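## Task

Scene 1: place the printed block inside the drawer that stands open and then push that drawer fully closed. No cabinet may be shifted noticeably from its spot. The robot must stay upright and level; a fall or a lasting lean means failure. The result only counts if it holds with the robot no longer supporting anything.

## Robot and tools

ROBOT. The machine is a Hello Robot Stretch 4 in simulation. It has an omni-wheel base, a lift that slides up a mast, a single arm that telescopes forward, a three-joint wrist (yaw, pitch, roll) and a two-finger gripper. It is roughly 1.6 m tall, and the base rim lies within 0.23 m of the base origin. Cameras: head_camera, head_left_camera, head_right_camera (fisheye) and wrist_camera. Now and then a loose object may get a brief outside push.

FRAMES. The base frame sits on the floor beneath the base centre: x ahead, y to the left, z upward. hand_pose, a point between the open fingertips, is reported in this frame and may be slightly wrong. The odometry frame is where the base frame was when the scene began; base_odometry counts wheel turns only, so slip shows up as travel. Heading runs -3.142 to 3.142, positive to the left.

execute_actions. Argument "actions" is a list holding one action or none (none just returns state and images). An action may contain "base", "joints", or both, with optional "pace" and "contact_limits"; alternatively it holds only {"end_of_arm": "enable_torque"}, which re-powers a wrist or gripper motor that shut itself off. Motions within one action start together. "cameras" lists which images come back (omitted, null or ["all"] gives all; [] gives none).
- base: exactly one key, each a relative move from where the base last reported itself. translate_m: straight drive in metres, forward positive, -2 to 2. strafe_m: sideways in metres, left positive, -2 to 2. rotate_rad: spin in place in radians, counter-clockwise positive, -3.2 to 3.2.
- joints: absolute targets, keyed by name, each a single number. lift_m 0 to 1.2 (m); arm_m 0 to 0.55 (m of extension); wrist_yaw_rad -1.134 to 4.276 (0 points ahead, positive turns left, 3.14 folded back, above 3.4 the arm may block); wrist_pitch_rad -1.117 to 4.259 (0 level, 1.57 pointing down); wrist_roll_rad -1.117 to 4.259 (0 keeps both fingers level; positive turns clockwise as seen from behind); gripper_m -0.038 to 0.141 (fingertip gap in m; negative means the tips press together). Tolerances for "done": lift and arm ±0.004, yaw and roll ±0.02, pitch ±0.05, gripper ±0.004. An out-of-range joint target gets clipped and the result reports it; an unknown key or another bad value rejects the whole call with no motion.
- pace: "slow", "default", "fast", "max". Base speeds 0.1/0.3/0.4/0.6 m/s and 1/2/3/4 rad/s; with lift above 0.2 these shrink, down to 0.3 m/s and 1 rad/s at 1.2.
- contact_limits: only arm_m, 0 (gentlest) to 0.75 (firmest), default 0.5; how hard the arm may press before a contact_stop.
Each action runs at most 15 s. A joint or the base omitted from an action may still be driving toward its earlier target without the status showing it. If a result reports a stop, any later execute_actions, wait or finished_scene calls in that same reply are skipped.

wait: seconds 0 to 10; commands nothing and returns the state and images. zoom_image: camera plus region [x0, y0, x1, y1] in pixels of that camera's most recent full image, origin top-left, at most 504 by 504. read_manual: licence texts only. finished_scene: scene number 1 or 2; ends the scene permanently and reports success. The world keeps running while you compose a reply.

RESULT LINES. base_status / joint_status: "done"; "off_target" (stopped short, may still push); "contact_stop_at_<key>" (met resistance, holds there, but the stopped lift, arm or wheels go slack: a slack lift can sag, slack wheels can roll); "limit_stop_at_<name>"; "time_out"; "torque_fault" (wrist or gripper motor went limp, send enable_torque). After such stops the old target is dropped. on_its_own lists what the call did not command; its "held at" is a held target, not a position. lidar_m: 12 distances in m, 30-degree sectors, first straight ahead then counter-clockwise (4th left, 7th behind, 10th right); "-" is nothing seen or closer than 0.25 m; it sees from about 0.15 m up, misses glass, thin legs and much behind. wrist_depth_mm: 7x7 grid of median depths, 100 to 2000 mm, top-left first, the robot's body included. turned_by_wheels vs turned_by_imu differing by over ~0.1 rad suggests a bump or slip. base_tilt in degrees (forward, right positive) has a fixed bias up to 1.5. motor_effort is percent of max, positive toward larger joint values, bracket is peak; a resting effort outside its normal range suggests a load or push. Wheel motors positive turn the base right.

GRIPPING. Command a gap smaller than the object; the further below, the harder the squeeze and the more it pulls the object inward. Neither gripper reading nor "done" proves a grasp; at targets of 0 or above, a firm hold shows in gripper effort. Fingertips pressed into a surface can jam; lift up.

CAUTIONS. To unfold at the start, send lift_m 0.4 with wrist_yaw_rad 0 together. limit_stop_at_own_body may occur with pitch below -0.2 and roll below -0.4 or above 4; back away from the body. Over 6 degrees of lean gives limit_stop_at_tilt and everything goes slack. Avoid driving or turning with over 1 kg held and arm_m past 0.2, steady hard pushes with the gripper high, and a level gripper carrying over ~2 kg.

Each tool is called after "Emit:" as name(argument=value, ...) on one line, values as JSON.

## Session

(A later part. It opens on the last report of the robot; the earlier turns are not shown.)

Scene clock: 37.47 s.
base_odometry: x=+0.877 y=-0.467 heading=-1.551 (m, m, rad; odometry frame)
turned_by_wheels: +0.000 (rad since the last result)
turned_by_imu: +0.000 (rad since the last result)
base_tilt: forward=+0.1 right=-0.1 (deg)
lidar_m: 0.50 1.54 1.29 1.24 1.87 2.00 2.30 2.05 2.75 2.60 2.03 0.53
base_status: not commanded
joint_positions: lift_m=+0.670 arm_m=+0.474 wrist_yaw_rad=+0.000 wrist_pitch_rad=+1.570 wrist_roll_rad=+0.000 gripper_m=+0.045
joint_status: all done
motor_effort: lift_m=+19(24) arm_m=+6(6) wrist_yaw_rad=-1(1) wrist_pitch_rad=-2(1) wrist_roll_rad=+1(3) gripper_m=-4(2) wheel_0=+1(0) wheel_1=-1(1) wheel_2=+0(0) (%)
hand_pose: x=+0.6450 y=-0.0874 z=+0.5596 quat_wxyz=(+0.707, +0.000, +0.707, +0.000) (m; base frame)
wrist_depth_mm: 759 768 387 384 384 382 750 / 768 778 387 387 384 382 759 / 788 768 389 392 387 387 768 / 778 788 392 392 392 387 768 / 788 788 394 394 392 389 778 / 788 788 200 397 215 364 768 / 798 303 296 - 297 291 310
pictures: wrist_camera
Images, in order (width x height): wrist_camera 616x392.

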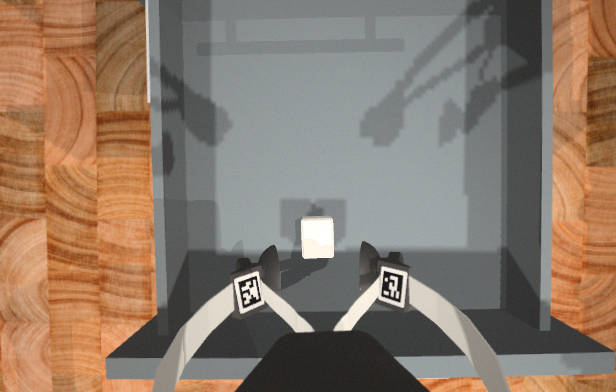

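Emit:
execute_actions(actions=[{"base":{"translate_m":-0.04},"joints":{"arm_m":0.0,"wrist_pitch_rad":1.1,"gripper_m":0.0},"pace":"max"}], cameras=["wrist_camera"])

Emit:
execute_actions(actions=[{"base":{"strafe_m":-0.025},"joints":{"lift_m":0.27,"wrist_pitch_rad":0.0},"pace":"max"}], cameras=["wrist_camera","head_camera"])

Scene clock: 40.30 s.
base_odometry: x=+0.876 y=-0.427 heading=-1.551 (m, m, rad; odometry frame)
turned_by_wheels: +0.000 (rad since the last result)
turned_by_imu: +0.000 (rad since the last result)
base_tilt: forward=+0.1 right=-0.1 (deg)
lidar_m: 0.55 1.55 1.32 1.24 1.85 2.04 2.25 2.00 2.74 2.64 2.08 0.58
base_status: done
joint_positions: lift_m=+0.670 arm_m=+0.001 wrist_yaw_rad=+0.000 wrist_pitch_rad=+1.101 wrist_roll_rad=+0.000 gripper_m=+0.000
joint_status: all done
motor_effort: lift_m=+19(19) arm_m=-6(9) wrist_yaw_rad=+1(2) wrist_pitch_rad=-6(9) wrist_roll_rad=-2(0) gripper_m=-4(3) wheel_0=+1(5) wheel_1=+2(7) wheel_2=-1(10) (%)
hand_pose: x=+0.3027 y=-0.0875 z=+0.5908 quat_wxyz=(+0.852, +0.000, +0.523, +0.000) (m; base frame)
wrist_depth_mm: 1138 1160 597 591 585 1060 1098 / 1042 1025 477 469 466 496 1008 / 960 976 946 931 931 946 931 / 891 904 891 878 878 866 854 / 831 854 831 831 831 809 809 / 798 778 778 193 189 768 768 / 741 750 732 - 732 715 715
pictures: wrist_camera
Images, in order (width x height): wrist_camera 616x392.

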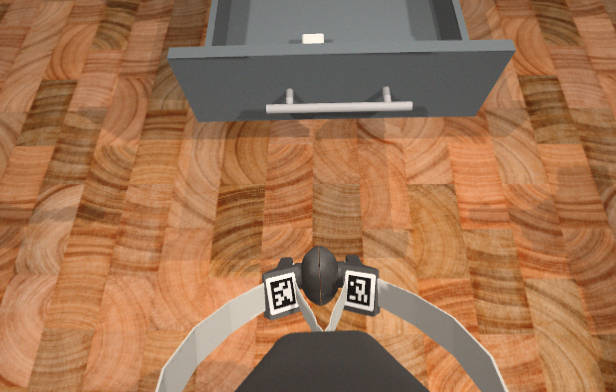

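Scene clock: 41.90 s.
base_odometry: x=+0.851 y=-0.427 heading=-1.551 (m, m, rad; odometry frame)
turned_by_wheels: +0.000 (rad since the last result)
turned_by_imu: +0.000 (rad since the last result)
base_tilt: forward=+0.2 right=+0.0 (deg)
lidar_m: 0.54 1.53 1.34 1.26 1.84 2.06 2.26 1.98 2.74 2.62 2.09 0.59
base_status: done
joint_positions: lift_m=+0.270 arm_m=+0.001 wrist_yaw_rad=+0.000 wrist_pitch_rad=+0.002 wrist_roll_rad=+0.000 gripper_m=+0.000
joint_status: all done
motor_effort: lift_m=+16(20) arm_m=-6(6) wrist_yaw_rad=-1(0) wrist_pitch_rad=-7(13) wrist_roll_rad=-1(2) gripper_m=-5(7) wheel_0=+0(8) wheel_1=-1(9) wheel_2=+0(0) (%)
hand_pose: x=+0.4607 y=-0.0874 z=+0.4477 quat_wxyz=(+1.000, +0.000, +0.001, +0.000) (m; base frame)
wrist_depth_mm: 1229 1255 1255 1229 1229 1205 1182 / 1281 1229 1255 1229 1205 1182 1182 / 1281 1229 683 676 661 1182 1182 / 1255 1229 353 353 349 347 1205 / 1281 357 355 351 351 347 1205 / 1281 359 357 193 187 351 1205 / 1008 1025 691 - 676 891 946
pictures: head_camera, wrist_camera
Images, in order (width x height): head_camera 420x560, wrist_camera 616x392.

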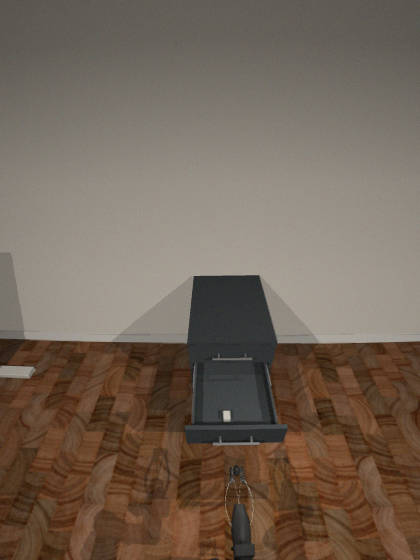

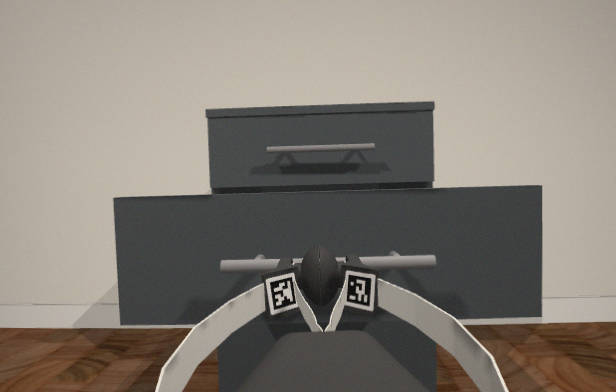

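Emit:
execute_actions(actions=[{"joints":{"lift_m":0.293,"arm_m":0.085},"pace":"default"}], cameras=["wrist_camera","head_camera"])

Scene clock: 43.57 s.
base_odometry: x=+0.851 y=-0.427 heading=-1.551 (m, m, rad; odometry frame)
turned_by_wheels: +0.000 (rad since the last result)
turned_by_imu: +0.000 (rad since the last result)
base_tilt: forward=+0.2 right=+0.0 (deg)
lidar_m: 0.56 1.54 1.35 1.27 1.86 2.03 2.24 1.97 2.75 2.59 2.08 0.60
base_status: not commanded
joint_positions: lift_m=+0.293 arm_m=+0.084 wrist_yaw_rad=+0.000 wrist_pitch_rad=+0.002 wrist_roll_rad=+0.000 gripper_m=+0.000
joint_status: all done
motor_effort: lift_m=+21(24) arm_m=+6(11) wrist_yaw_rad=+0(1) wrist_pitch_rad=-8(7) wrist_roll_rad=-1(2) gripper_m=-5(6) wheel_0=+0(1) wheel_1=-1(0) wheel_2=+0(1) (%)
hand_pose: x=+0.5433 y=-0.0874 z=+0.4703 quat_wxyz=(+1.000, +0.000, +0.001, +0.000) (m; base frame)
wrist_depth_mm: 1160 1182 1160 1118 1098 1118 1098 / 1160 1182 1182 1160 1118 1118 1118 / 1205 1182 591 585 585 1118 1098 / 1182 1205 699 585 591 1138 1138 / 1205 274 271 270 268 267 266 / 1229 276 245 194 188 270 266 / 1008 277 274 - 271 271 270
pictures: head_camera, wrist_camera
Images, in order (width x height): head_camera 420x560, wrist_camera 616x392.

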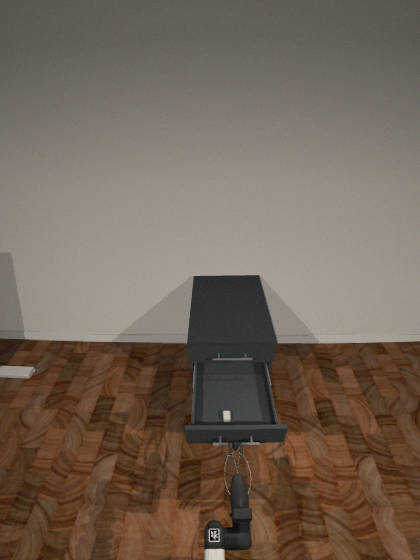

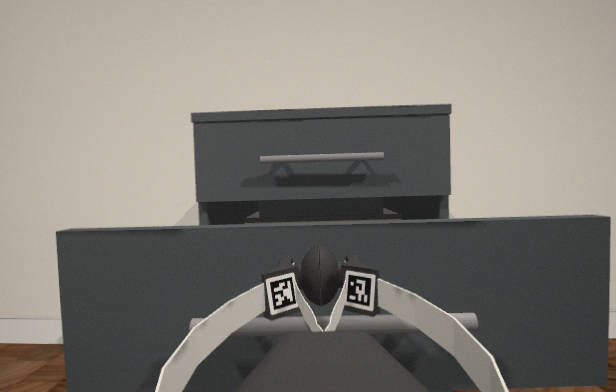

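Emit:
execute_actions(actions=[{"joints":{"arm_m":0.41},"pace":"slow","contact_limits":{"arm_m":0.3}}], cameras=["wrist_camera","head_camera"])

Scene clock: 48.23 s.
base_odometry: x=+0.851 y=-0.427 heading=-1.551 (m, m, rad; odometry frame)
turned_by_wheels: +0.000 (rad since the last result)
turned_by_imu: +0.000 (rad since the last result)
base_tilt: forward=+0.2 right=+0.0 (deg)
lidar_m: 0.83 1.56 1.35 1.25 1.82 2.02 2.25 1.97 2.76 2.62 2.09 0.91
base_status: not commanded
joint_positions: lift_m=+0.293 arm_m=+0.409 wrist_yaw_rad=-0.002 wrist_pitch_rad=+0.001 wrist_roll_rad=+0.000 gripper_m=+0.000
joint_status: all done
motor_effort: lift_m=+21(21) arm_m=+7(9) wrist_yaw_rad=+5(6) wrist_pitch_rad=-4(6) wrist_roll_rad=-1(0) gripper_m=-4(6) wheel_0=+0(0) wheel_1=-1(1) wheel_2=-1(1) (%)
contact_limits: arm_m 0.3
hand_pose: x=+0.8679 y=-0.0880 z=+0.4707 quat_wxyz=(+1.000, +0.000, +0.001, -0.001) (m; base frame)
wrist_depth_mm: 854 842 267 266 264 264 263 / 564 270 268 267 266 265 263 / 574 272 270 267 265 266 265 / 866 274 272 270 270 268 268 / 242 242 239 237 236 236 235 / 244 242 241 194 189 236 236 / 246 244 208 - 206 236 236
pictures: head_camera, wrist_camera
Images, in order (width x height): head_camera 420x560, wrist_camera 616x392.

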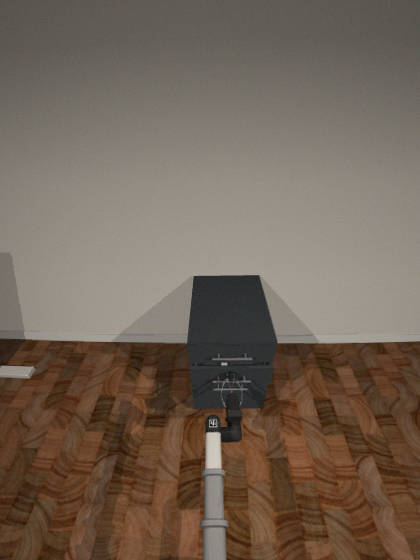

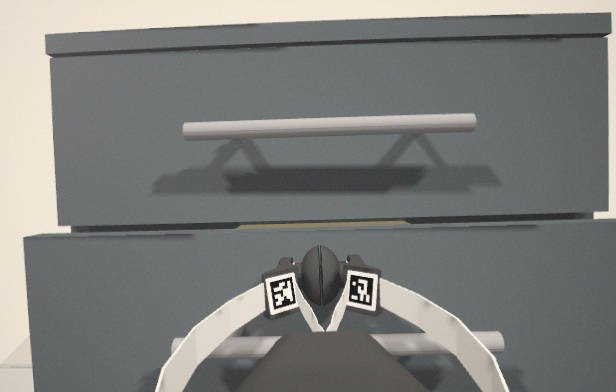

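Remaining ≈ 0.033.

Emit:
execute_actions(actions=[{"joints":{"arm_m":0.446},"pace":"slow","contact_limits":{"arm_m":0.2}}], cameras=["wrist_camera","head_camera"])

Scene clock: 49.87 s.
base_odometry: x=+0.851 y=-0.427 heading=-1.551 (m, m, rad; odometry frame)
turned_by_wheels: +0.000 (rad since the last result)
turned_by_imu: +0.000 (rad since the last result)
base_tilt: forward=+0.1 right=-0.1 (deg)
lidar_m: 0.87 1.53 1.32 1.26 1.87 2.09 2.26 1.98 2.73 2.62 2.05 0.93
base_status: not commanded
joint_positions: lift_m=+0.293 arm_m=+0.444 wrist_yaw_rad=-0.002 wrist_pitch_rad=+0.002 wrist_roll_rad=+0.000 gripper_m=+0.000
joint_status: all done
motor_effort: lift_m=+21(21) arm_m=+9(8) wrist_yaw_rad=+6(6) wrist_pitch_rad=-7(8) wrist_roll_rad=+0(1) gripper_m=-4(7) wheel_0=+0(0) wheel_1=-1(0) wheel_2=-1(1) (%)
contact_limits: arm_m 0.2
hand_pose: x=+0.9036 y=-0.0880 z=+0.4704 quat_wxyz=(+1.000, +0.000, +0.001, -0.001) (m; base frame)
wrist_depth_mm: 235 235 233 230 229 228 226 / 236 236 234 232 229 230 229 / 237 236 235 234 233 231 229 / 239 238 236 235 234 232 231 / 241 240 238 236 235 235 233 / 243 241 239 205 189 235 234 / 244 243 208 - 204 235 236
pictures: head_camera, wrist_camera
Images, in order (width x height): head_camera 420x560, wrist_camera 616x392.

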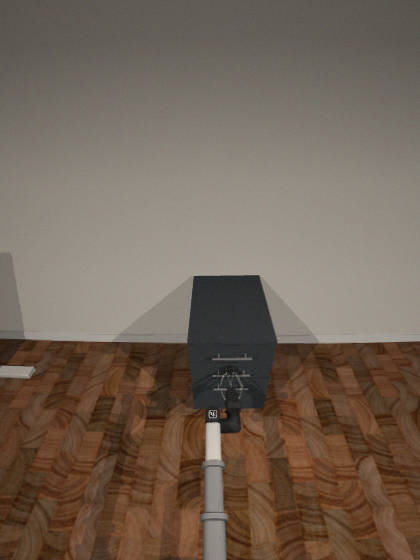

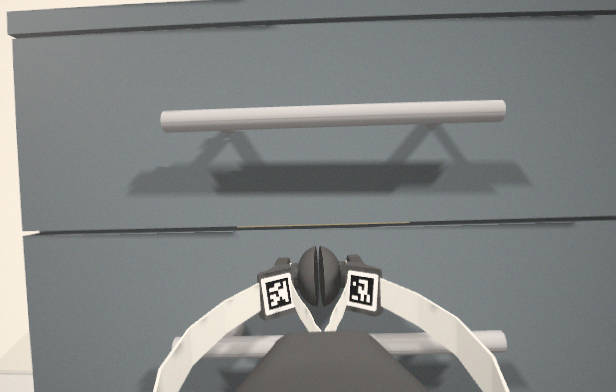

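Looks flush. Back off.

Emit:
execute_actions(actions=[{"joints":{"arm_m":0.38},"pace":"fast"}], cameras=["wrist_camera"])

Scene clock: 51.00 s.
base_odometry: x=+0.851 y=-0.427 heading=-1.551 (m, m, rad; odometry frame)
turned_by_wheels: +0.000 (rad since the last result)
turned_by_imu: +0.000 (rad since the last result)
base_tilt: forward=+0.2 right=+0.0 (deg)
lidar_m: 0.86 1.56 1.32 1.26 1.86 2.00 2.25 1.98 2.74 2.62 2.08 0.94
base_status: not commanded
joint_positions: lift_m=+0.293 arm_m=+0.381 wrist_yaw_rad=+0.000 wrist_pitch_rad=+0.002 wrist_roll_rad=+0.000 gripper_m=+0.000
joint_status: all done
motor_effort: lift_m=+21(21) arm_m=-6(7) wrist_yaw_rad=+0(6) wrist_pitch_rad=-10(5) wrist_roll_rad=-1(2) gripper_m=-4(4) wheel_0=+0(0) wheel_1=+0(0) wheel_2=-1(1) (%)
hand_pose: x=+0.8405 y=-0.0875 z=+0.4703 quat_wxyz=(+1.000, +0.000, +0.001, +0.000) (m; base frame)
wrist_depth_mm: 878 866 866 854 842 831 831 / 891 298 297 293 293 290 290 / 904 300 297 297 294 291 291 / 891 300 300 297 297 293 293 / 904 301 303 298 298 297 294 / 904 306 303 193 187 297 298 / 904 309 304 - 301 298 298
pictures: wrist_camera
Images, in order (width x height): wrist_camera 616x392.

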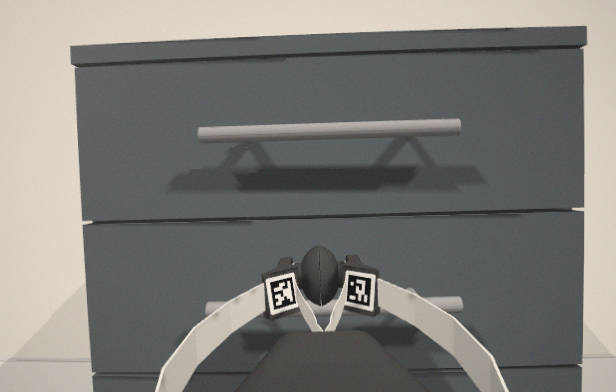

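Emit:
finished_scene(scene=1)

The scene is finished: the task was done.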